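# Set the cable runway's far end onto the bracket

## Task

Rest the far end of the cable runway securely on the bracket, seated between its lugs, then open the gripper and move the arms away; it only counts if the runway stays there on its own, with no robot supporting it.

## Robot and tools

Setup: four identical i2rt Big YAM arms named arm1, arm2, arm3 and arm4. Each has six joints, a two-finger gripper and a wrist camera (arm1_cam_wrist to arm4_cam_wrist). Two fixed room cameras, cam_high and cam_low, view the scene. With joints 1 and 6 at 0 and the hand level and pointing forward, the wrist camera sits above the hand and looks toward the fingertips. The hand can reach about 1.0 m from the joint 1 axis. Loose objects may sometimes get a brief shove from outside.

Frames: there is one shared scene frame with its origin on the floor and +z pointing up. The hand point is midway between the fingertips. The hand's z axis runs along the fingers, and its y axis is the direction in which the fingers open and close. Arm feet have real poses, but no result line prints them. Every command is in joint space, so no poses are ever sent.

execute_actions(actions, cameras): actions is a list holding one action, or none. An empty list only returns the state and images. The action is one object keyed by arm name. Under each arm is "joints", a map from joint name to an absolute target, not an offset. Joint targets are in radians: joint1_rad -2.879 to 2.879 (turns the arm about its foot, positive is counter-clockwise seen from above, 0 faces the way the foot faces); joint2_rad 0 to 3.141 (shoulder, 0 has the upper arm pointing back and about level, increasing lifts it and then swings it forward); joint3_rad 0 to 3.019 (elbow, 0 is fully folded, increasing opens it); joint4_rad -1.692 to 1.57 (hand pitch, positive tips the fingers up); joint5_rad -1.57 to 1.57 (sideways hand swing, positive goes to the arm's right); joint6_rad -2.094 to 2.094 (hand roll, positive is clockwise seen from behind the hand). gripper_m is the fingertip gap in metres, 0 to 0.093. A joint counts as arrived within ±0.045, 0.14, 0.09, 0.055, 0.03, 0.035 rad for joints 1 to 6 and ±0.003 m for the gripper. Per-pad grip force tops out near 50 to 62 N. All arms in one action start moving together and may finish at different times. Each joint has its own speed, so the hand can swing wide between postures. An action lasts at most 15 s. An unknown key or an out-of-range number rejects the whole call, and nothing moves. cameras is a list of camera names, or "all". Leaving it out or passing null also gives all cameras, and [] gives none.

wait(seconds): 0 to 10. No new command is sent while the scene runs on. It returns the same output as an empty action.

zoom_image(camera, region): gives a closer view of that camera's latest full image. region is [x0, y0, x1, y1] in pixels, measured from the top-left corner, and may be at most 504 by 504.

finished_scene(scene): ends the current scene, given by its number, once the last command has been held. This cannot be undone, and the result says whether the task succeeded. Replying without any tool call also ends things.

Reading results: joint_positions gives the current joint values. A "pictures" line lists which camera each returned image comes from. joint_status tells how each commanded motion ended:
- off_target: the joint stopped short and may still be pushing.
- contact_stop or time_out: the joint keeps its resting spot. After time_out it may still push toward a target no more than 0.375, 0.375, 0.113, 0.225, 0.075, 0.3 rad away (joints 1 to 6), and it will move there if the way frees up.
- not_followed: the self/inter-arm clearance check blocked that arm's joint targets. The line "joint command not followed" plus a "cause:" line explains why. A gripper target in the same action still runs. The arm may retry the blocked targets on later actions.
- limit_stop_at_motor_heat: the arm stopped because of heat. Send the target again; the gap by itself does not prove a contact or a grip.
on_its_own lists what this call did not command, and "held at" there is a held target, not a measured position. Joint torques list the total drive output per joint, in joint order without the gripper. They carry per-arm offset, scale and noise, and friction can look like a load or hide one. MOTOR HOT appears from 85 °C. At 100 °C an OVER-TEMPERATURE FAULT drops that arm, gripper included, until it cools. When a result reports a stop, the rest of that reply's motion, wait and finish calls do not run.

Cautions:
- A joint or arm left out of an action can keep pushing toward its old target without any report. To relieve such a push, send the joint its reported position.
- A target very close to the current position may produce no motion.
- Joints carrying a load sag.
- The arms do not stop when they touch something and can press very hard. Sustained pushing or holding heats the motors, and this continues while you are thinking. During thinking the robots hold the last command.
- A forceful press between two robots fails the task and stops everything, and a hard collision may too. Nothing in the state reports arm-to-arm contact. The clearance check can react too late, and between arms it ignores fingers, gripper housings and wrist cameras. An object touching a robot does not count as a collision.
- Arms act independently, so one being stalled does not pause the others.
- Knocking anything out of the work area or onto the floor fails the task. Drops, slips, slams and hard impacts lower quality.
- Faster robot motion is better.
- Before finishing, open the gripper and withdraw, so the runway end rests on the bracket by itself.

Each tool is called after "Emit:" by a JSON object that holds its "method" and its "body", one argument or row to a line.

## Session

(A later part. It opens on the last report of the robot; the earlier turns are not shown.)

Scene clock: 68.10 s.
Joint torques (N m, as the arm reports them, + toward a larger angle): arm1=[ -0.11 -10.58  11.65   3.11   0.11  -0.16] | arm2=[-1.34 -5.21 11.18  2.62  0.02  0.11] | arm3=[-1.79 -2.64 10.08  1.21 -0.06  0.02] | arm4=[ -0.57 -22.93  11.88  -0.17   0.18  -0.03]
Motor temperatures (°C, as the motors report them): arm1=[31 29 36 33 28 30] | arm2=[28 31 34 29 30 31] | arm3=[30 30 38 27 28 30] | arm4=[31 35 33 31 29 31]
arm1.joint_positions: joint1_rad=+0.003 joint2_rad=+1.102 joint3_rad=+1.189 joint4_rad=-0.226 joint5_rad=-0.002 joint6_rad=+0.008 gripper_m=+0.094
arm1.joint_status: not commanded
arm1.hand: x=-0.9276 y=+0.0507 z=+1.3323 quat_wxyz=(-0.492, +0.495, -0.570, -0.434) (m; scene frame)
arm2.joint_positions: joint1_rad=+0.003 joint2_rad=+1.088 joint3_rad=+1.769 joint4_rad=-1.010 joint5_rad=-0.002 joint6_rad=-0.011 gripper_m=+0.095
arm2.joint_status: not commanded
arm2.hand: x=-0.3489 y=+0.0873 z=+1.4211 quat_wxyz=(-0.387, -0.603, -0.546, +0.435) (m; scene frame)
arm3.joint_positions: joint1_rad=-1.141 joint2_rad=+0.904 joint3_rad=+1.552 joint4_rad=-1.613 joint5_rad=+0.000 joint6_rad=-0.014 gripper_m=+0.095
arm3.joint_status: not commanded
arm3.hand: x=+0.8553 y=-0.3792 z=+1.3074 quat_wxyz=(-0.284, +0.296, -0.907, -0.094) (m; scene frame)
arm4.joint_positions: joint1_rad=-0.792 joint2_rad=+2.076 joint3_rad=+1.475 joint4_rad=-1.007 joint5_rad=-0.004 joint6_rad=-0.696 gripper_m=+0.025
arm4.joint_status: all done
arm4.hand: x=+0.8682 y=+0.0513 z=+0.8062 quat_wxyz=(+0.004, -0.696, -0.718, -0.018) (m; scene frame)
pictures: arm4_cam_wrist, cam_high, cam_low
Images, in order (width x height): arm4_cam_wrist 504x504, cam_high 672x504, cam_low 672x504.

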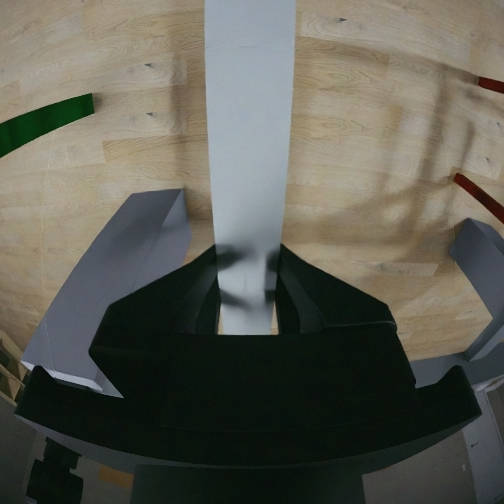

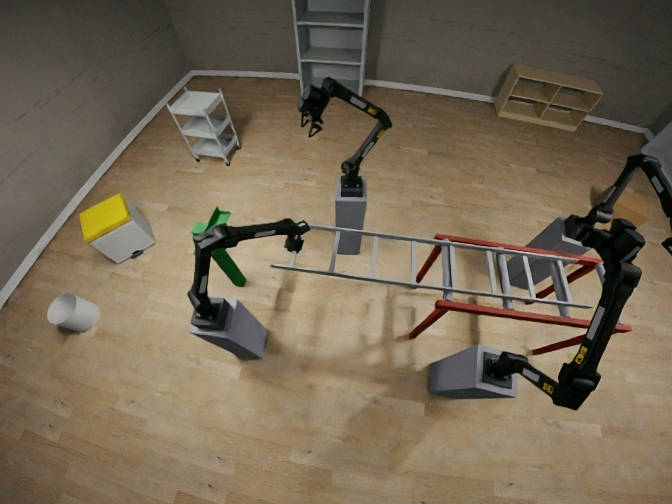

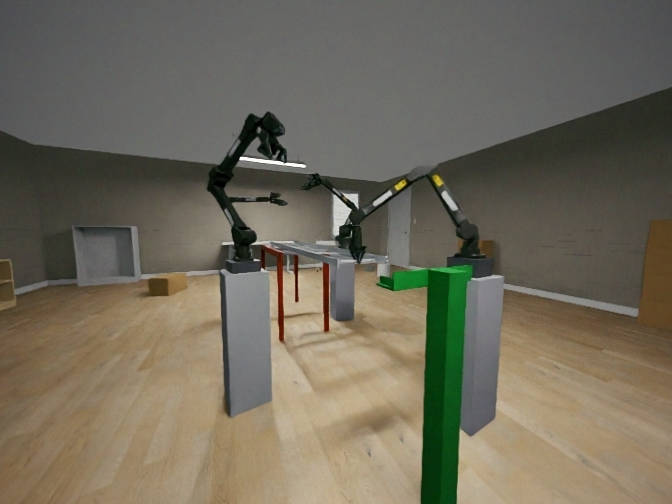

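Emit:
{"method": "execute_actions", "body": {
  "actions": [
    {"arm4":{"joints":{"joint1_rad":-0.51,"joint2_rad":1.70,"joint3_rad":1.17,"joint4_rad":-0.93,"joint6_rad":-0.42}}}
  ],
  "cameras": ["cam_low"]
}}

Scene clock: 71.47 s.
Joint torques (N m, as the arm reports them, + toward a larger angle): arm1=[ -0.13 -10.56  11.65   3.11   0.12  -0.16] | arm2=[-1.37 -5.19 11.19  2.6   0.01  0.1 ] | arm3=[-1.3  -2.28  9.94  1.2  -0.02 -0.05] | arm4=[  0.5  -25.97  13.53  -0.7    0.21   0.14]
Motor temperatures (°C, as the motors report them): arm1=[31 29 36 33 28 30] | arm2=[28 31 34 29 30 31] | arm3=[30 30 39 27 28 30] | arm4=[31 35 34 31 29 32]
arm1.joint_positions: joint1_rad=+0.003 joint2_rad=+1.102 joint3_rad=+1.189 joint4_rad=-0.226 joint5_rad=-0.002 joint6_rad=+0.008 gripper_m=+0.094
arm1.joint_status: not commanded
arm1.hand: x=-0.9276 y=+0.0507 z=+1.3323 quat_wxyz=(-0.492, +0.495, -0.570, -0.434) (m; scene frame)
arm2.joint_positions: joint1_rad=+0.003 joint2_rad=+1.088 joint3_rad=+1.769 joint4_rad=-1.010 joint5_rad=-0.002 joint6_rad=-0.011 gripper_m=+0.095
arm2.joint_status: not commanded
arm2.hand: x=-0.3489 y=+0.0873 z=+1.4211 quat_wxyz=(-0.387, -0.603, -0.546, +0.435) (m; scene frame)
arm3.joint_positions: joint1_rad=-1.141 joint2_rad=+0.904 joint3_rad=+1.552 joint4_rad=-1.613 joint5_rad=+0.000 joint6_rad=-0.014 gripper_m=+0.095
arm3.joint_status: not commanded
arm3.hand: x=+0.8553 y=-0.3792 z=+1.3074 quat_wxyz=(-0.284, +0.296, -0.907, -0.094) (m; scene frame)
arm4.joint_positions: joint1_rad=-0.517 joint2_rad=+1.834 joint3_rad=+1.108 joint4_rad=-0.910 joint5_rad=-0.005 joint6_rad=-0.434 gripper_m=+0.025
arm4.joint_status: all done
arm4.hand: x=+1.0470 y=+0.0784 z=+0.8177 quat_wxyz=(+0.013, -0.691, -0.722, -0.030) (m; scene frame)
pictures: cam_low
Images, in order (width x height): cam_low 672x504.

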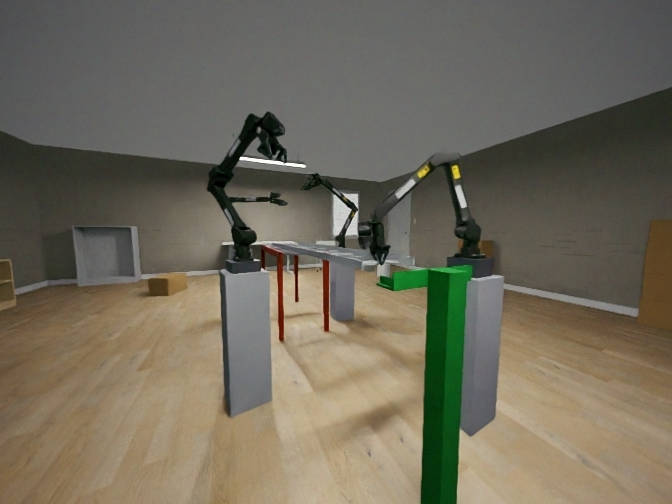

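Emit:
{"method": "execute_actions", "body": {
  "actions": [],
  "cameras": ["cam_low","arm3_cam_wrist"]
}}

Emit:
{"method": "zoom_image", "body": {
  "camera": "cam_low",
  "region": [320, 210, 500, 310]
}}

Scene clock: 72.40 s.
Joint torques (N m, as the arm reports them, + toward a larger angle): arm1=[ -0.13 -10.57  11.66   3.11   0.12  -0.16] | arm2=[-1.34 -5.17 11.15  2.6   0.01  0.1 ] | arm3=[-1.82 -2.17  9.97  1.24 -0.04 -0.02] | arm4=[  0.64 -25.9   13.54  -0.74   0.22   0.13]
Motor temperatures (°C, as the motors report them): arm1=[31 29 36 33 28 30] | arm2=[28 31 34 29 30 31] | arm3=[30 30 39 27 28 30] | arm4=[31 35 34 31 29 32]
arm1.joint_positions: joint1_rad=+0.003 joint2_rad=+1.102 joint3_rad=+1.189 joint4_rad=-0.226 joint5_rad=-0.002 joint6_rad=+0.008 gripper_m=+0.094
arm1.joint_status: not commanded
arm1.hand: x=-0.9276 y=+0.0507 z=+1.3323 quat_wxyz=(-0.492, +0.495, -0.570, -0.434) (m; scene frame)
arm2.joint_positions: joint1_rad=+0.003 joint2_rad=+1.088 joint3_rad=+1.769 joint4_rad=-1.010 joint5_rad=-0.002 joint6_rad=-0.011 gripper_m=+0.095
arm2.joint_status: not commanded
arm2.hand: x=-0.3489 y=+0.0873 z=+1.4211 quat_wxyz=(-0.387, -0.603, -0.546, +0.435) (m; scene frame)
arm3.joint_positions: joint1_rad=-1.141 joint2_rad=+0.904 joint3_rad=+1.552 joint4_rad=-1.613 joint5_rad=+0.000 joint6_rad=-0.014 gripper_m=+0.095
arm3.joint_status: not commanded
arm3.hand: x=+0.8553 y=-0.3792 z=+1.3074 quat_wxyz=(-0.284, +0.296, -0.907, -0.094) (m; scene frame)
arm4.joint_positions: joint1_rad=-0.517 joint2_rad=+1.834 joint3_rad=+1.108 joint4_rad=-0.910 joint5_rad=-0.005 joint6_rad=-0.434 gripper_m=+0.025
arm4.joint_status: all done
arm4.hand: x=+1.0470 y=+0.0784 z=+0.8177 quat_wxyz=(+0.013, -0.691, -0.722, -0.030) (m; scene frame)
pictures: arm3_cam_wrist, cam_low
Images, in order (width x height): arm3_cam_wrist 504x504, cam_low 672x504.

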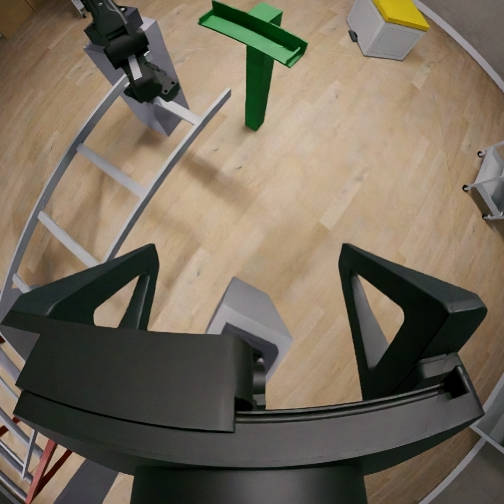

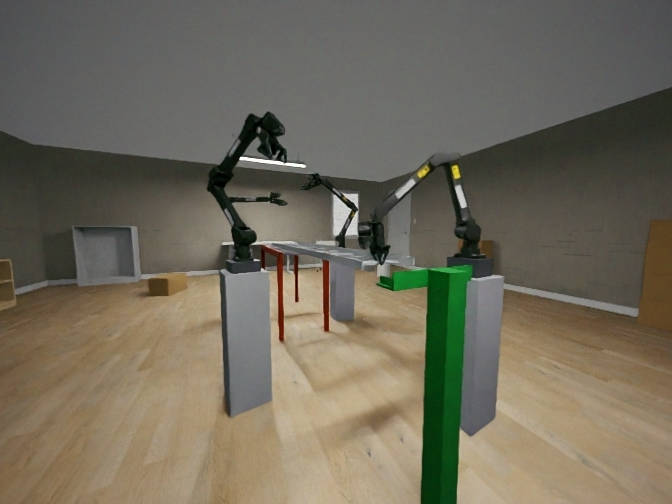

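Region (320, 210, 500, 310) of cam_low's 672x504 image, scaled by 2.800, with more detail than that image has.

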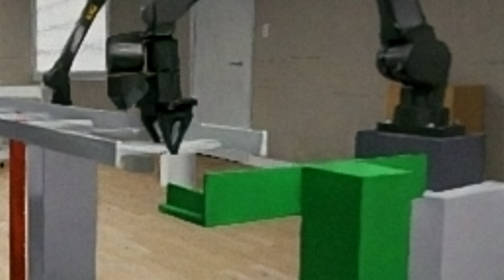

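Emit:
{"method": "execute_actions", "body": {
  "actions": [
    {"arm4":{"joints":{"joint1_rad":-0.17,"joint2_rad":1.46,"joint3_rad":1.05,"joint4_rad":-0.90,"joint6_rad":-0.10}}}
  ],
  "cameras": ["cam_low","arm3_cam_wrist","arm4_cam_wrist"]
}}

Emit:
{"method": "zoom_image", "body": {
  "camera": "cam_low",
  "region": [340, 210, 500, 310]
}}

Emit:
{"method": "zoom_image", "body": {
  "camera": "arm3_cam_wrist",
  "region": [130, 0, 330, 130]
}}

Scene clock: 82.10 s.
Joint torques (N m, as the arm reports them, + toward a larger angle): arm1=[ -0.11 -10.58  11.66   3.11   0.11  -0.16] | arm2=[-1.37 -5.23 11.17  2.59  0.01  0.09] | arm3=[-1.31 -2.46  9.96  1.36 -0.1  -0.03] | arm4=[  1.01 -26.53  15.16   0.29   0.56   0.05]
Motor temperatures (°C, as the motors report them): arm1=[31 29 37 33 28 30] | arm2=[28 31 34 29 30 31] | arm3=[30 30 39 27 28 30] | arm4=[31 36 35 31 29 32]
arm1.joint_positions: joint1_rad=+0.003 joint2_rad=+1.102 joint3_rad=+1.189 joint4_rad=-0.226 joint5_rad=-0.002 joint6_rad=+0.008 gripper_m=+0.094
arm1.joint_status: not commanded
arm1.hand: x=-0.9276 y=+0.0507 z=+1.3323 quat_wxyz=(-0.492, +0.495, -0.570, -0.434) (m; scene frame)
arm2.joint_positions: joint1_rad=+0.003 joint2_rad=+1.088 joint3_rad=+1.769 joint4_rad=-1.010 joint5_rad=-0.002 joint6_rad=-0.011 gripper_m=+0.095
arm2.joint_status: not commanded
arm2.hand: x=-0.3489 y=+0.0873 z=+1.4211 quat_wxyz=(-0.387, -0.603, -0.546, +0.435) (m; scene frame)
arm3.joint_positions: joint1_rad=-1.141 joint2_rad=+0.904 joint3_rad=+1.552 joint4_rad=-1.613 joint5_rad=+0.000 joint6_rad=-0.014 gripper_m=+0.095
arm3.joint_status: not commanded
arm3.hand: x=+0.8553 y=-0.3792 z=+1.3074 quat_wxyz=(-0.284, +0.296, -0.907, -0.094) (m; scene frame)
arm4.joint_positions: joint1_rad=-0.185 joint2_rad=+1.635 joint3_rad=+0.976 joint4_rad=-0.900 joint5_rad=-0.013 joint6_rad=-0.103 gripper_m=+0.025
arm4.joint_status: joint2_rad time_out (moved -0.198 of -0.374); the others done
arm4.on_its_own: joint2_rad reads +1.635 and still pushes toward +1.460 since a time_out
arm4.hand: x=+1.1978 y=+0.0817 z=+0.8610 quat_wxyz=(-0.005, -0.691, -0.723, +0.002) (m; scene frame)
pictures: arm3_cam_wrist, arm4_cam_wrist, cam_low
Images, in order (width x height): arm3_cam_wrist 504x504, arm4_cam_wrist 504x504, cam_low 672x504.

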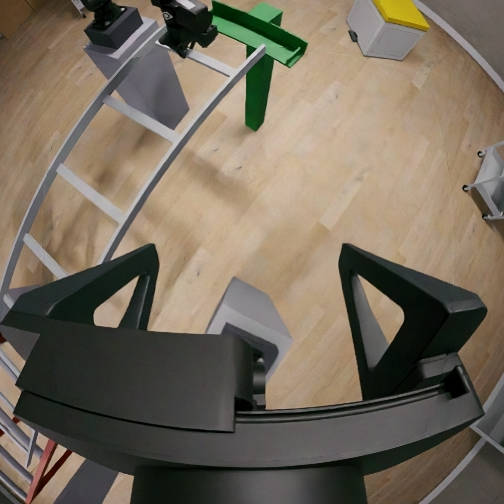

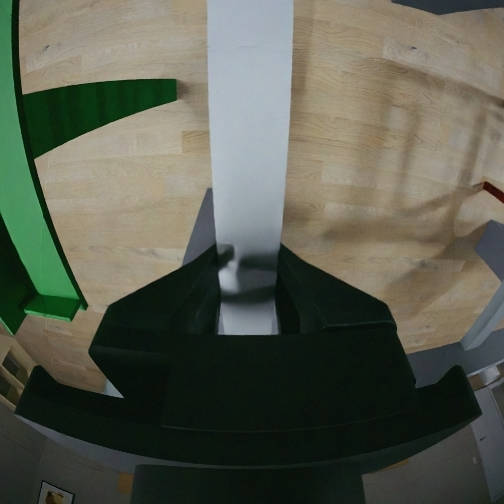

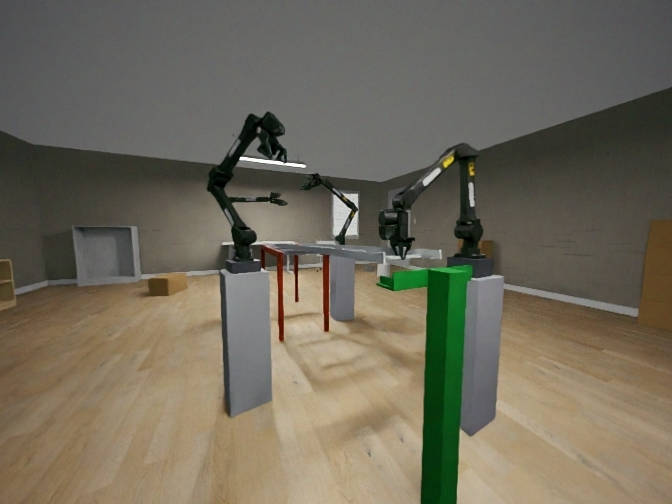

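Region (340, 210, 500, 310) of cam_low's 672x504 image, scaled by 3.150, with more detail than that image has; it fills the top 315 rows of this view, and the rest is white.

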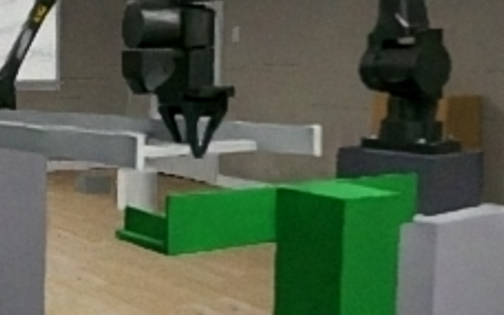

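Region (130, 0, 330, 130) of arm3_cam_wrist's 504x504 image, scaled by 2.520, with more detail than that image has; it fills the top 328 rows of this view, and the rest is white.

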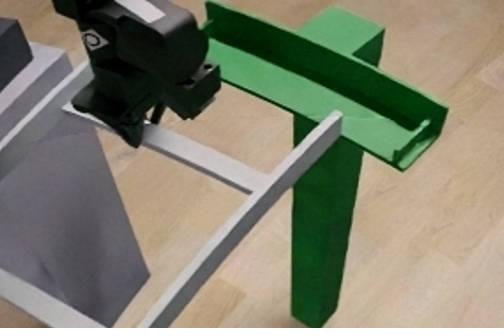

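Emit:
{"method": "execute_actions", "body": {
  "actions": [
    {"arm4":{"joints":{"joint1_rad":0.04,"joint2_rad":1.54,"joint3_rad":1.145,"joint4_rad":-0.92,"joint6_rad":0.125}}}
  ],
  "cameras": ["cam_low","arm3_cam_wrist","arm4_cam_wrist","cam_high"]
}}

Emit:
{"method": "zoom_image", "body": {
  "camera": "cam_low",
  "region": [340, 210, 500, 310]
}}

Emit:
{"method": "zoom_image", "body": {
  "camera": "arm3_cam_wrist",
  "region": [170, 0, 330, 100]
}}

Scene clock: 87.90 s.
Joint torques (N m, as the arm reports them, + toward a larger angle): arm1=[ -0.13 -10.59  11.65   3.11   0.11  -0.16] | arm2=[-1.32 -5.28 11.17  2.63  0.03  0.1 ] | arm3=[-1.67 -2.48  9.93  1.35 -0.07  0.  ] | arm4=[ -0.42 -25.    18.36  -0.53   0.48   0.03]
Motor temperatures (°C, as the motors report them): arm1=[31 29 37 33 28 30] | arm2=[28 31 34 29 30 31] | arm3=[30 30 39 27 28 30] | arm4=[31 37 37 31 29 32]
arm1.joint_positions: joint1_rad=+0.003 joint2_rad=+1.102 joint3_rad=+1.189 joint4_rad=-0.226 joint5_rad=-0.002 joint6_rad=+0.008 gripper_m=+0.094
arm1.joint_status: not commanded
arm1.hand: x=-0.9276 y=+0.0507 z=+1.3323 quat_wxyz=(-0.492, +0.495, -0.570, -0.434) (m; scene frame)
arm2.joint_positions: joint1_rad=+0.003 joint2_rad=+1.088 joint3_rad=+1.769 joint4_rad=-1.010 joint5_rad=-0.002 joint6_rad=-0.011 gripper_m=+0.095
arm2.joint_status: not commanded
arm2.hand: x=-0.3489 y=+0.0873 z=+1.4211 quat_wxyz=(-0.387, -0.603, -0.546, +0.435) (m; scene frame)
arm3.joint_positions: joint1_rad=-1.141 joint2_rad=+0.904 joint3_rad=+1.552 joint4_rad=-1.613 joint5_rad=+0.000 joint6_rad=-0.014 gripper_m=+0.095
arm3.joint_status: not commanded
arm3.hand: x=+0.8553 y=-0.3792 z=+1.3074 quat_wxyz=(-0.284, +0.296, -0.907, -0.094) (m; scene frame)
arm4.joint_positions: joint1_rad=+0.042 joint2_rad=+1.689 joint3_rad=+0.985 joint4_rad=-0.901 joint5_rad=-0.011 joint6_rad=+0.124 gripper_m=+0.025
arm4.joint_status: joint2_rad time_out (moved +0.054 of -0.095); joint3_rad time_out (moved +0.009 of +0.169); the others done
arm4.on_its_own: joint2_rad reads +1.689 and still pushes toward +1.540 since a time_out; joint3_rad reads +0.985 and still pushes toward +1.098 since a time_out
arm4.hand: x=+1.2915 y=+0.0896 z=+0.8416 quat_wxyz=(+0.015, -0.691, -0.723, -0.013) (m; scene frame)
pictures: arm3_cam_wrist, arm4_cam_wrist, cam_high, cam_low
Images, in order (width x height): arm3_cam_wrist 504x504, arm4_cam_wrist 504x504, cam_high 672x504, cam_low 672x504.

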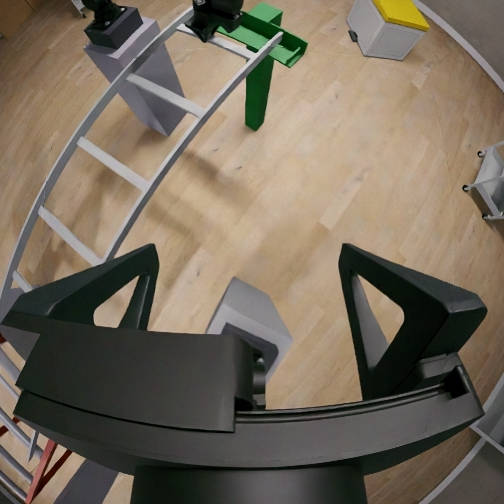

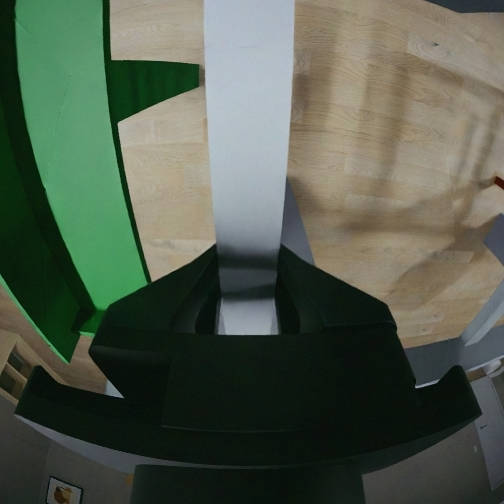

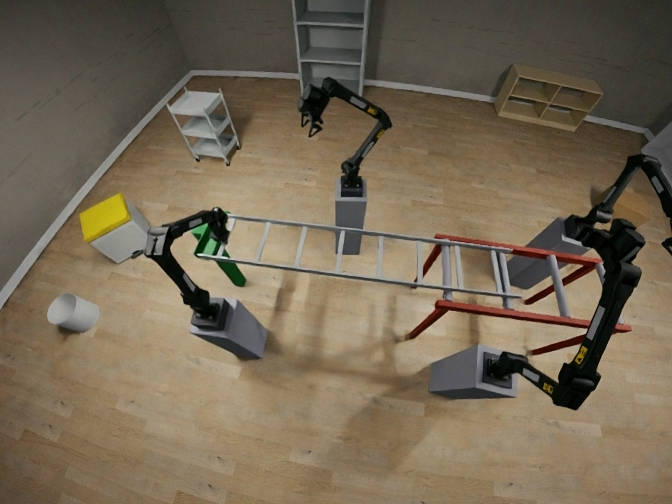

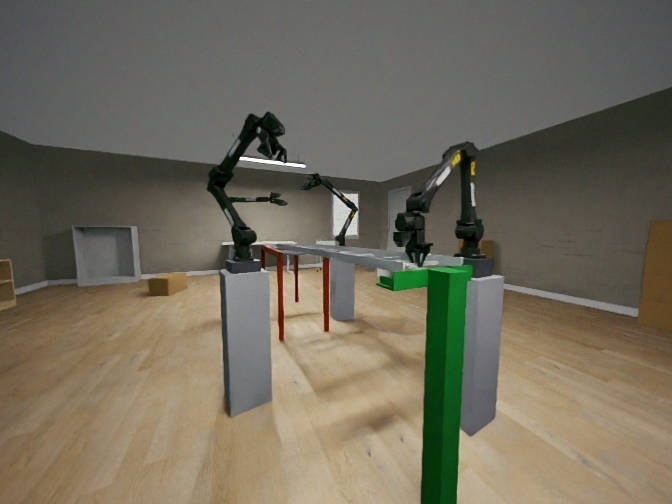

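Region (340, 210, 500, 310) of cam_low's 672x504 image, scaled by 3.150, with more detail than that image has; it fills the top 315 rows of this view, and the rest is white.

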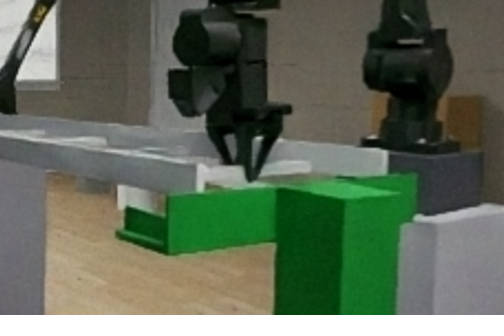

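Region (170, 0, 330, 100) of arm3_cam_wrist's 504x504 image, scaled by 3.150, with more detail than that image has; it fills the top 315 rows of this view, and the rest is white.

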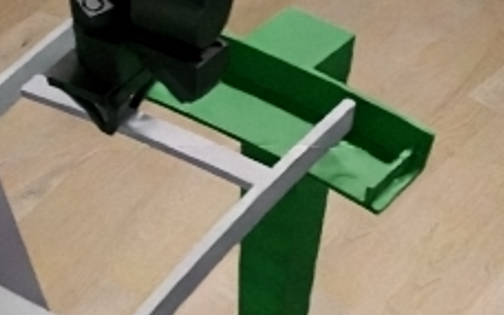

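Emit:
{"method": "execute_actions", "body": {
  "actions": [
    {"arm4":{"joints":{"joint2_rad":1.38,"joint3_rad":1.17,"joint4_rad":-0.95}}}
  ],
  "cameras": ["cam_low","arm3_cam_wrist","arm4_cam_wrist"]
}}

Emit:
{"method": "zoom_image", "body": {
  "camera": "cam_low",
  "region": [340, 210, 500, 310]
}}

Scene clock: 94.20 s.
Joint torques (N m, as the arm reports them, + toward a larger angle): arm1=[ -0.1  -10.56  11.66   3.11   0.11  -0.16] | arm2=[-1.46 -5.29 11.18  2.62  0.01  0.1 ] | arm3=[-1.6  -1.94  9.94  1.25 -0.06 -0.01] | arm4=[ -0.36 -26.93  19.52   0.52   0.64   0.05]
Motor temperatures (°C, as the motors report them): arm1=[31 29 37 33 28 30] | arm2=[28 31 34 29 30 31] | arm3=[30 30 39 27 28 30] | arm4=[31 37 39 31 29 32]
arm1.joint_positions: joint1_rad=+0.003 joint2_rad=+1.102 joint3_rad=+1.189 joint4_rad=-0.226 joint5_rad=-0.002 joint6_rad=+0.008 gripper_m=+0.094
arm1.joint_status: not commanded
arm1.hand: x=-0.9276 y=+0.0507 z=+1.3323 quat_wxyz=(-0.492, +0.495, -0.570, -0.434) (m; scene frame)
arm2.joint_positions: joint1_rad=+0.003 joint2_rad=+1.088 joint3_rad=+1.769 joint4_rad=-1.010 joint5_rad=-0.002 joint6_rad=-0.011 gripper_m=+0.095
arm2.joint_status: not commanded
arm2.hand: x=-0.3489 y=+0.0873 z=+1.4211 quat_wxyz=(-0.387, -0.603, -0.546, +0.435) (m; scene frame)
arm3.joint_positions: joint1_rad=-1.141 joint2_rad=+0.904 joint3_rad=+1.552 joint4_rad=-1.613 joint5_rad=+0.000 joint6_rad=-0.014 gripper_m=+0.095
arm3.joint_status: not commanded
arm3.hand: x=+0.8553 y=-0.3792 z=+1.3074 quat_wxyz=(-0.284, +0.296, -0.907, -0.094) (m; scene frame)
arm4.joint_positions: joint1_rad=+0.042 joint2_rad=+1.564 joint3_rad=+0.986 joint4_rad=-0.954 joint5_rad=-0.014 joint6_rad=+0.122 gripper_m=+0.025
arm4.joint_status: joint2_rad time_out (moved -0.126 of -0.309); joint3_rad time_out (moved +0.001 of +0.185); the others done
arm4.on_its_own: joint2_rad reads +1.564 and still pushes toward +1.380 since a time_out; joint3_rad reads +0.986 and still pushes toward +1.098 since a time_out
arm4.hand: x=+1.2924 y=+0.0896 z=+0.8913 quat_wxyz=(-0.016, -0.690, -0.724, +0.007) (m; scene frame)
pictures: arm3_cam_wrist, arm4_cam_wrist, cam_low
Images, in order (width x height): arm3_cam_wrist 504x504, arm4_cam_wrist 504x504, cam_low 672x504.

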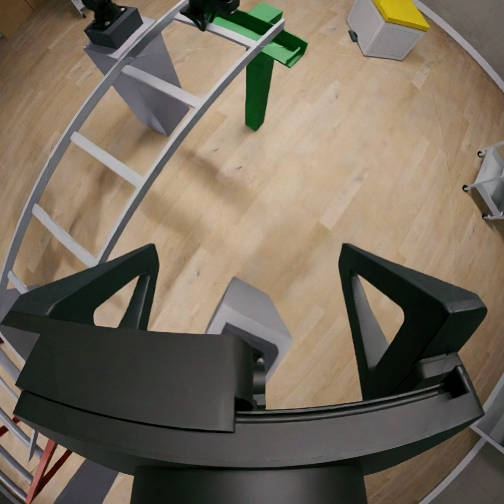

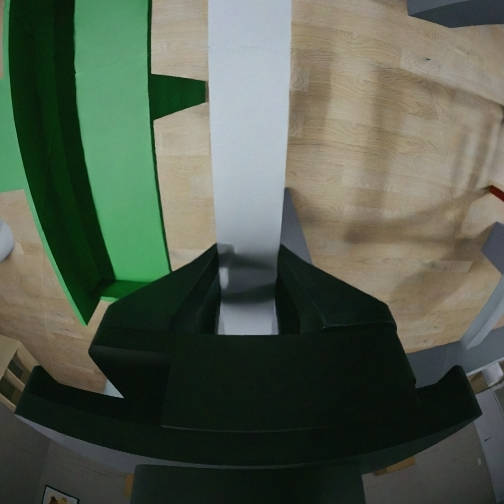

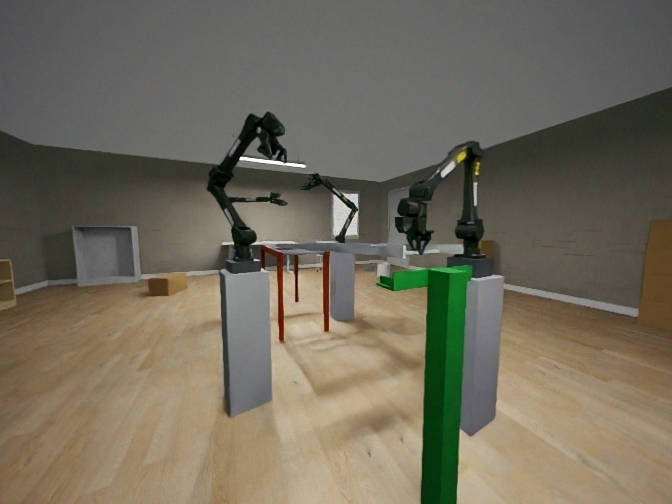

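Region (340, 210, 500, 310) of cam_low's 672x504 image, scaled by 3.150, with more detail than that image has; it fills the top 315 rows of this view, and the rest is white.

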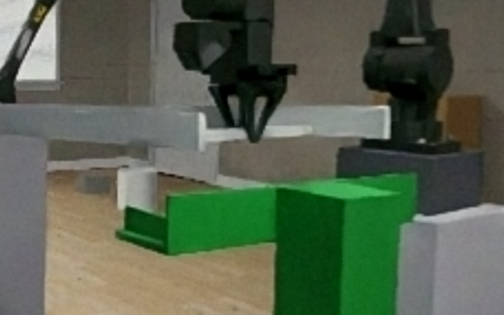

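Emit:
{"method": "execute_actions", "body": {
  "actions": [
    {"arm4":{"joints":{"joint1_rad":0.075,"joint2_rad":1.545,"joint4_rad":-0.74,"joint6_rad":0.16}}}
  ],
  "cameras": ["cam_low","arm3_cam_wrist","arm4_cam_wrist"]
}}

Emit:
{"method": "zoom_image", "body": {
  "camera": "cam_low",
  "region": [340, 210, 500, 310]
}}

Emit:
{"method": "zoom_image", "body": {
  "camera": "arm3_cam_wrist",
  "region": [170, 0, 330, 100]
}}

Scene clock: 105.23 s.
Joint torques (N m, as the arm reports them, + toward a larger angle): arm1=[ -0.12 -10.55  11.66   3.11   0.11  -0.16] | arm2=[-1.39 -5.23 11.16  2.62  0.02  0.1 ] | arm3=[-1.31 -2.2  10.08  1.24 -0.07 -0.03] | arm4=[  1.33 -26.96  18.44   1.51  -0.05   0.05]
Motor temperatures (°C, as the motors report them): arm1=[31 29 37 33 28 30] | arm2=[28 31 35 29 30 31] | arm3=[30 30 39 27 28 30] | arm4=[31 38 41 31 29 32]
arm1.joint_positions: joint1_rad=+0.003 joint2_rad=+1.102 joint3_rad=+1.189 joint4_rad=-0.226 joint5_rad=-0.002 joint6_rad=+0.008 gripper_m=+0.094
arm1.joint_status: not commanded
arm1.hand: x=-0.9276 y=+0.0507 z=+1.3323 quat_wxyz=(-0.492, +0.495, -0.570, -0.434) (m; scene frame)
arm2.joint_positions: joint1_rad=+0.003 joint2_rad=+1.088 joint3_rad=+1.769 joint4_rad=-1.010 joint5_rad=-0.002 joint6_rad=-0.011 gripper_m=+0.095
arm2.joint_status: not commanded
arm2.hand: x=-0.3489 y=+0.0873 z=+1.4211 quat_wxyz=(-0.387, -0.603, -0.546, +0.435) (m; scene frame)
arm3.joint_positions: joint1_rad=-1.141 joint2_rad=+0.904 joint3_rad=+1.552 joint4_rad=-1.613 joint5_rad=+0.000 joint6_rad=-0.014 gripper_m=+0.095
arm3.joint_status: not commanded
arm3.hand: x=+0.8553 y=-0.3792 z=+1.3074 quat_wxyz=(-0.284, +0.296, -0.907, -0.094) (m; scene frame)
arm4.joint_positions: joint1_rad=+0.058 joint2_rad=+1.713 joint3_rad=+0.986 joint4_rad=-0.764 joint5_rad=+0.004 joint6_rad=+0.157 gripper_m=+0.025
arm4.joint_status: joint2_rad time_out (moved +0.149 of -0.019); the others done
arm4.on_its_own: joint2_rad reads +1.713 and still pushes toward +1.545 since a time_out; joint3_rad reads +0.986 and still pushes toward +1.098 since a time_out
arm4.hand: x=+1.3012 y=+0.0600 z=+0.8327 quat_wxyz=(-0.028, -0.696, -0.717, +0.026) (m; scene frame)
pictures: arm3_cam_wrist, arm4_cam_wrist, cam_low
Images, in order (width x height): arm3_cam_wrist 504x504, arm4_cam_wrist 504x504, cam_low 672x504.

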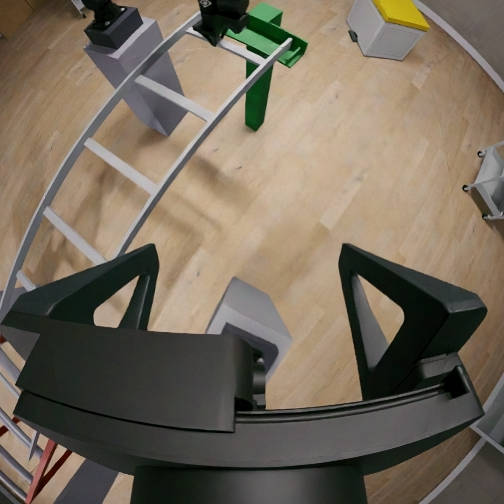

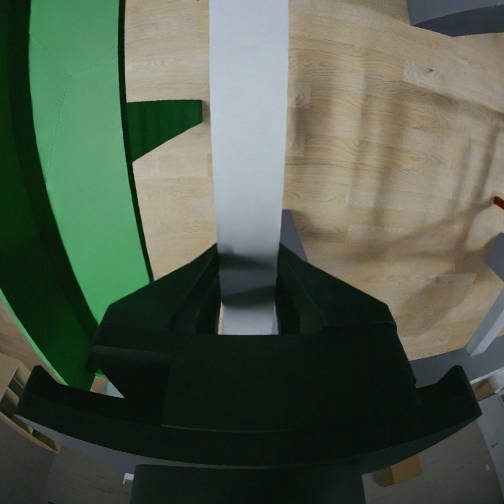

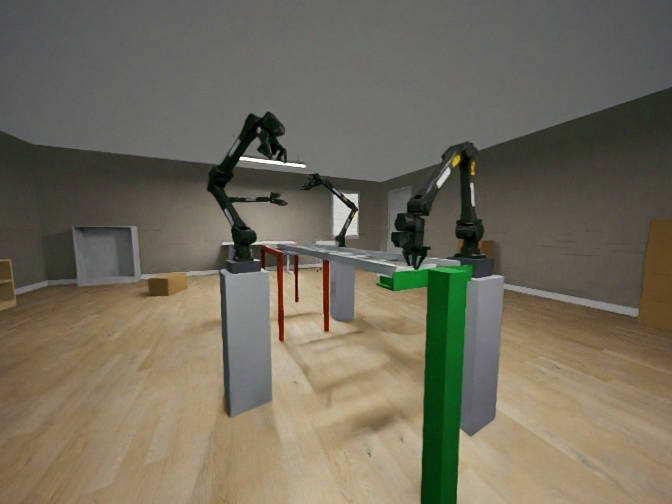

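Region (340, 210, 500, 310) of cam_low's 672x504 image, scaled by 3.150, with more detail than that image has; it fills the top 315 rows of this view, and the rest is white.

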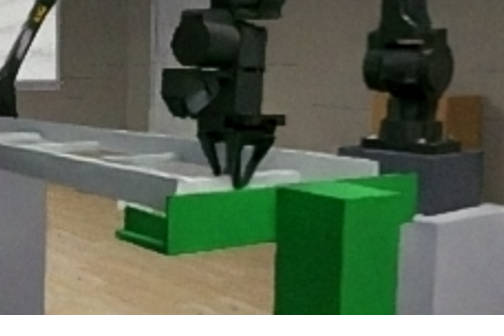

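Region (170, 0, 330, 100) of arm3_cam_wrist's 504x504 image, scaled by 3.150, with more detail than that image has; it fills the top 315 rows of this view, and the rest is white.

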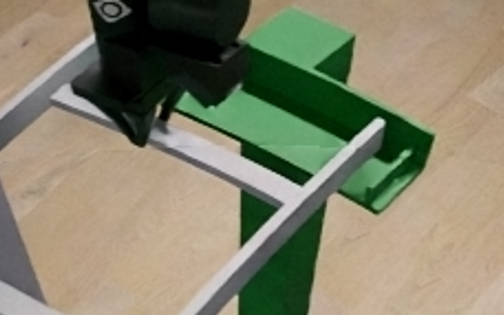

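Emit:
{"method": "execute_actions", "body": {
  "actions": [
    {"arm4":{"joints":{"joint1_rad":0.10,"joint4_rad":-0.655,"joint6_rad":0.18}}}
  ],
  "cameras": ["cam_low","arm3_cam_wrist","arm4_cam_wrist","cam_high"]
}}

Emit:
{"method": "zoom_image", "body": {
  "camera": "cam_high",
  "region": [170, 190, 270, 280]
}}

Emit:
{"method": "zoom_image", "body": {
  "camera": "arm3_cam_wrist",
  "region": [170, 0, 330, 100]
}}

Scene clock: 108.13 s.
Joint torques (N m, as the arm reports them, + toward a larger angle): arm1=[ -0.12 -10.57  11.65   3.1    0.11  -0.16] | arm2=[-1.52 -5.23 11.14  2.6   0.01  0.09] | arm3=[-1.59 -2.89 10.16  1.33 -0.09 -0.01] | arm4=[  0.72 -26.63  18.55   2.65  -0.04  -0.1 ]
Motor temperatures (°C, as the motors report them): arm1=[31 29 37 33 28 30] | arm2=[28 31 35 29 30 31] | arm3=[30 30 39 27 28 30] | arm4=[31 38 41 31 29 32]
arm1.joint_positions: joint1_rad=+0.003 joint2_rad=+1.102 joint3_rad=+1.189 joint4_rad=-0.226 joint5_rad=-0.002 joint6_rad=+0.008 gripper_m=+0.094
arm1.joint_status: not commanded
arm1.hand: x=-0.9276 y=+0.0507 z=+1.3323 quat_wxyz=(-0.492, +0.495, -0.570, -0.434) (m; scene frame)
arm2.joint_positions: joint1_rad=+0.003 joint2_rad=+1.088 joint3_rad=+1.769 joint4_rad=-1.010 joint5_rad=-0.002 joint6_rad=-0.011 gripper_m=+0.095
arm2.joint_status: not commanded
arm2.hand: x=-0.3489 y=+0.0873 z=+1.4211 quat_wxyz=(-0.387, -0.603, -0.546, +0.435) (m; scene frame)
arm3.joint_positions: joint1_rad=-1.141 joint2_rad=+0.904 joint3_rad=+1.552 joint4_rad=-1.613 joint5_rad=+0.000 joint6_rad=-0.014 gripper_m=+0.095
arm3.joint_status: not commanded
arm3.hand: x=+0.8553 y=-0.3792 z=+1.3074 quat_wxyz=(-0.284, +0.296, -0.907, -0.094) (m; scene frame)
arm4.joint_positions: joint1_rad=+0.090 joint2_rad=+1.713 joint3_rad=+0.986 joint4_rad=-0.703 joint5_rad=+0.003 joint6_rad=+0.193 gripper_m=+0.025
arm4.joint_status: all done
arm4.on_its_own: joint2_rad reads +1.713 and still pushes toward +1.545 since a time_out; joint3_rad reads +0.986 and still pushes toward +1.098 since a time_out
arm4.hand: x=+1.3183 y=+0.0484 z=+0.8338 quat_wxyz=(-0.054, -0.697, -0.714, +0.041) (m; scene frame)
pictures: arm3_cam_wrist, arm4_cam_wrist, cam_high, cam_low
Images, in order (width x height): arm3_cam_wrist 504x504, arm4_cam_wrist 504x504, cam_high 672x504, cam_low 672x504.

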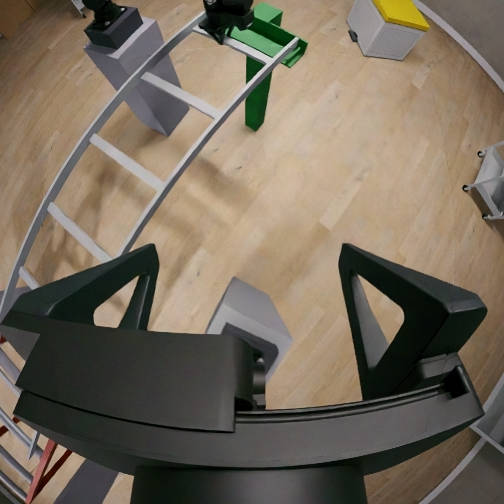

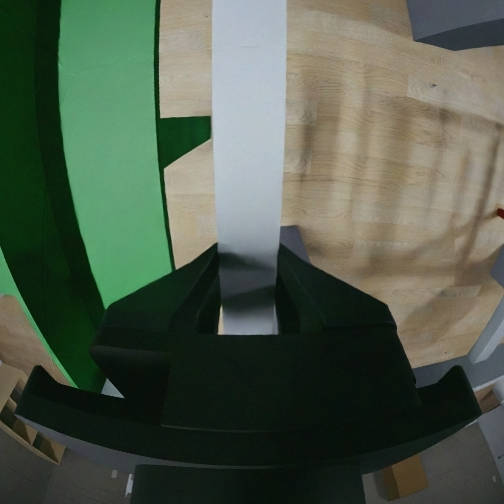

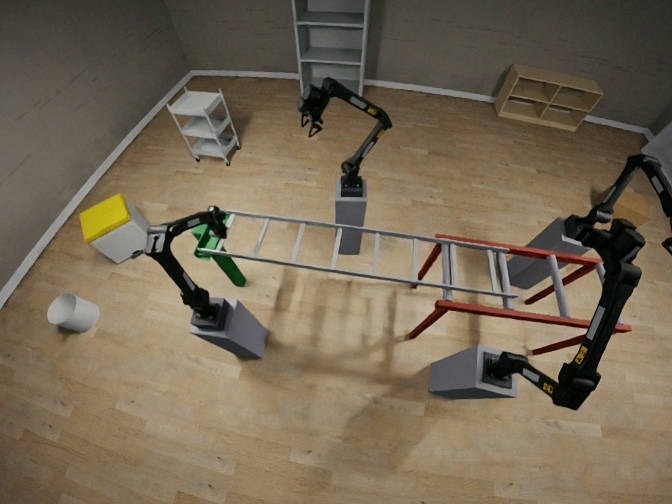

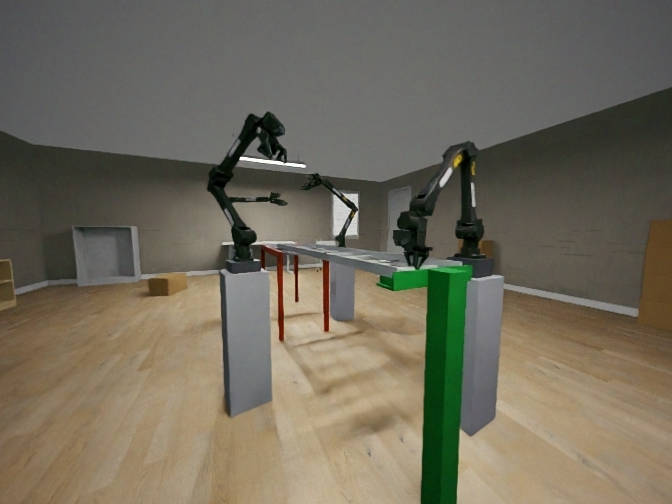

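Region (170, 190, 270, 280) of cam_high's 672x504 image, scaled by 5.040, with more detail than that image has; it fills the top 454 rows of this view, and the rest is white.

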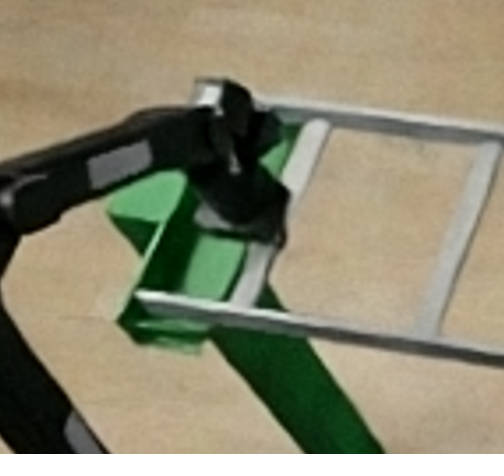

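Region (170, 0, 330, 100) of arm3_cam_wrist's 504x504 image, scaled by 3.150, with more detail than that image has; it fills the top 315 rows of this view, and the rest is white.

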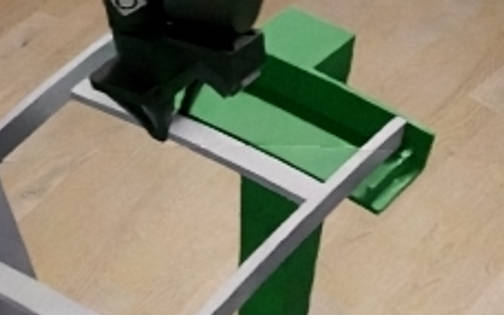

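Emit:
{"method": "execute_actions", "body": {
  "actions": [
    {"arm4":{"joints":{"joint2_rad":1.70,"joint4_rad":-0.62}}}
  ],
  "cameras": ["cam_low","arm3_cam_wrist","cam_high"]
}}

Emit:
{"method": "zoom_image", "body": {
  "camera": "cam_high",
  "region": [170, 190, 270, 280]
}}

Emit:
{"method": "zoom_image", "body": {
  "camera": "arm3_cam_wrist",
  "region": [170, 0, 330, 100]
}}

Scene clock: 110.27 s.
Joint torques (N m, as the arm reports them, + toward a larger angle): arm1=[ -0.14 -10.57  11.66   3.11   0.11  -0.16] | arm2=[-1.38 -5.23 11.16  2.59  0.02  0.09] | arm3=[-1.9  -2.17  9.88  1.27 -0.07 -0.04] | arm4=[  0.56 -20.31  18.13   2.3   -0.14  -0.11]
Motor temperatures (°C, as the motors report them): arm1=[31 29 37 33 28 30] | arm2=[28 31 35 29 30 31] | arm3=[30 30 39 27 28 30] | arm4=[31 38 41 31 29 32]
arm1.joint_positions: joint1_rad=+0.003 joint2_rad=+1.102 joint3_rad=+1.189 joint4_rad=-0.226 joint5_rad=-0.002 joint6_rad=+0.008 gripper_m=+0.094
arm1.joint_status: not commanded
arm1.hand: x=-0.9276 y=+0.0507 z=+1.3323 quat_wxyz=(-0.492, +0.495, -0.570, -0.434) (m; scene frame)
arm2.joint_positions: joint1_rad=+0.003 joint2_rad=+1.088 joint3_rad=+1.769 joint4_rad=-1.010 joint5_rad=-0.002 joint6_rad=-0.011 gripper_m=+0.095
arm2.joint_status: not commanded
arm2.hand: x=-0.3489 y=+0.0873 z=+1.4211 quat_wxyz=(-0.387, -0.603, -0.546, +0.435) (m; scene frame)
arm3.joint_positions: joint1_rad=-1.141 joint2_rad=+0.904 joint3_rad=+1.552 joint4_rad=-1.613 joint5_rad=+0.000 joint6_rad=-0.014 gripper_m=+0.095
arm3.joint_status: not commanded
arm3.hand: x=+0.8553 y=-0.3792 z=+1.3074 quat_wxyz=(-0.284, +0.296, -0.907, -0.094) (m; scene frame)
arm4.joint_positions: joint1_rad=+0.090 joint2_rad=+1.773 joint3_rad=+0.987 joint4_rad=-0.661 joint5_rad=+0.006 joint6_rad=+0.195 gripper_m=+0.025
arm4.joint_status: all done
arm4.on_its_own: joint3_rad reads +0.987 and still pushes toward +1.098 since a time_out
arm4.hand: x=+1.3183 y=+0.0458 z=+0.8094 quat_wxyz=(-0.047, -0.698, -0.713, +0.038) (m; scene frame)
pictures: arm3_cam_wrist, cam_high, cam_low
Images, in order (width x height): arm3_cam_wrist 504x504, cam_high 672x504, cam_low 672x504.

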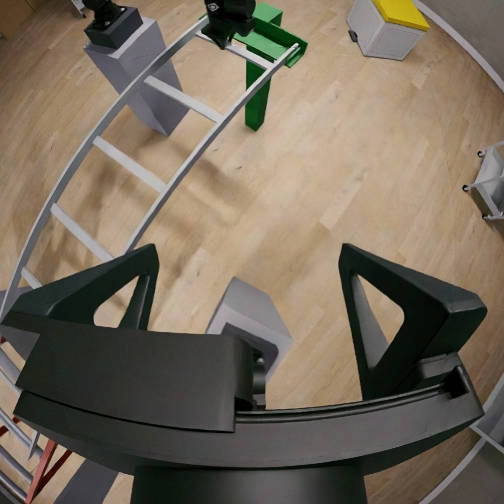

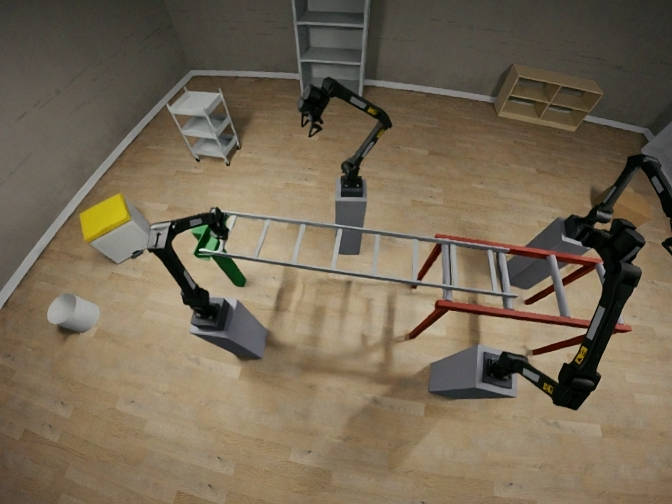

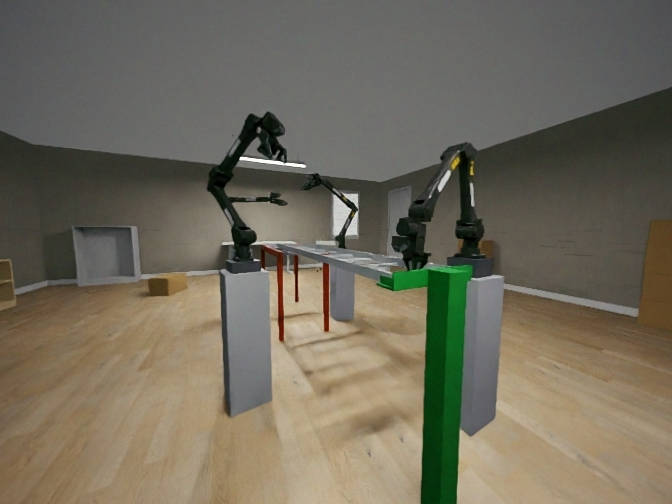

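Region (170, 190, 270, 280) of cam_high's 672x504 image, scaled by 5.040, with more detail than that image has; it fills the top 454 rows of this view, and the rest is white.

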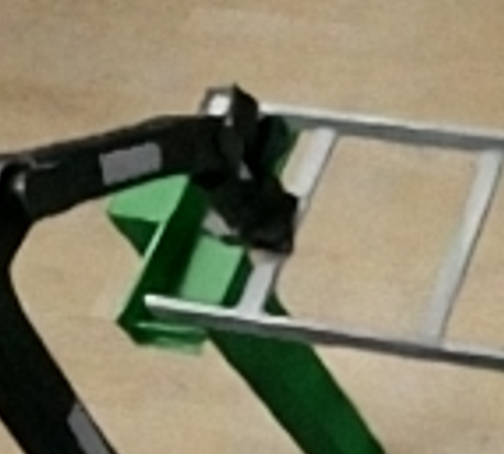

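Region (170, 0, 330, 100) of arm3_cam_wrist's 504x504 image, scaled by 3.150, with more detail than that image has; it fills the top 315 rows of this view, and the rest is white.

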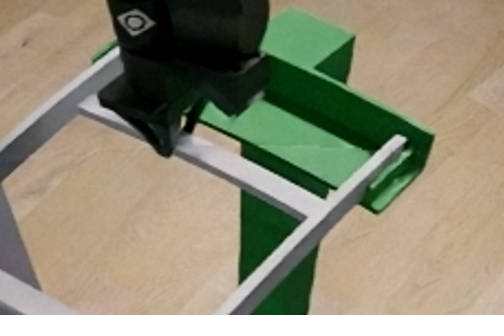

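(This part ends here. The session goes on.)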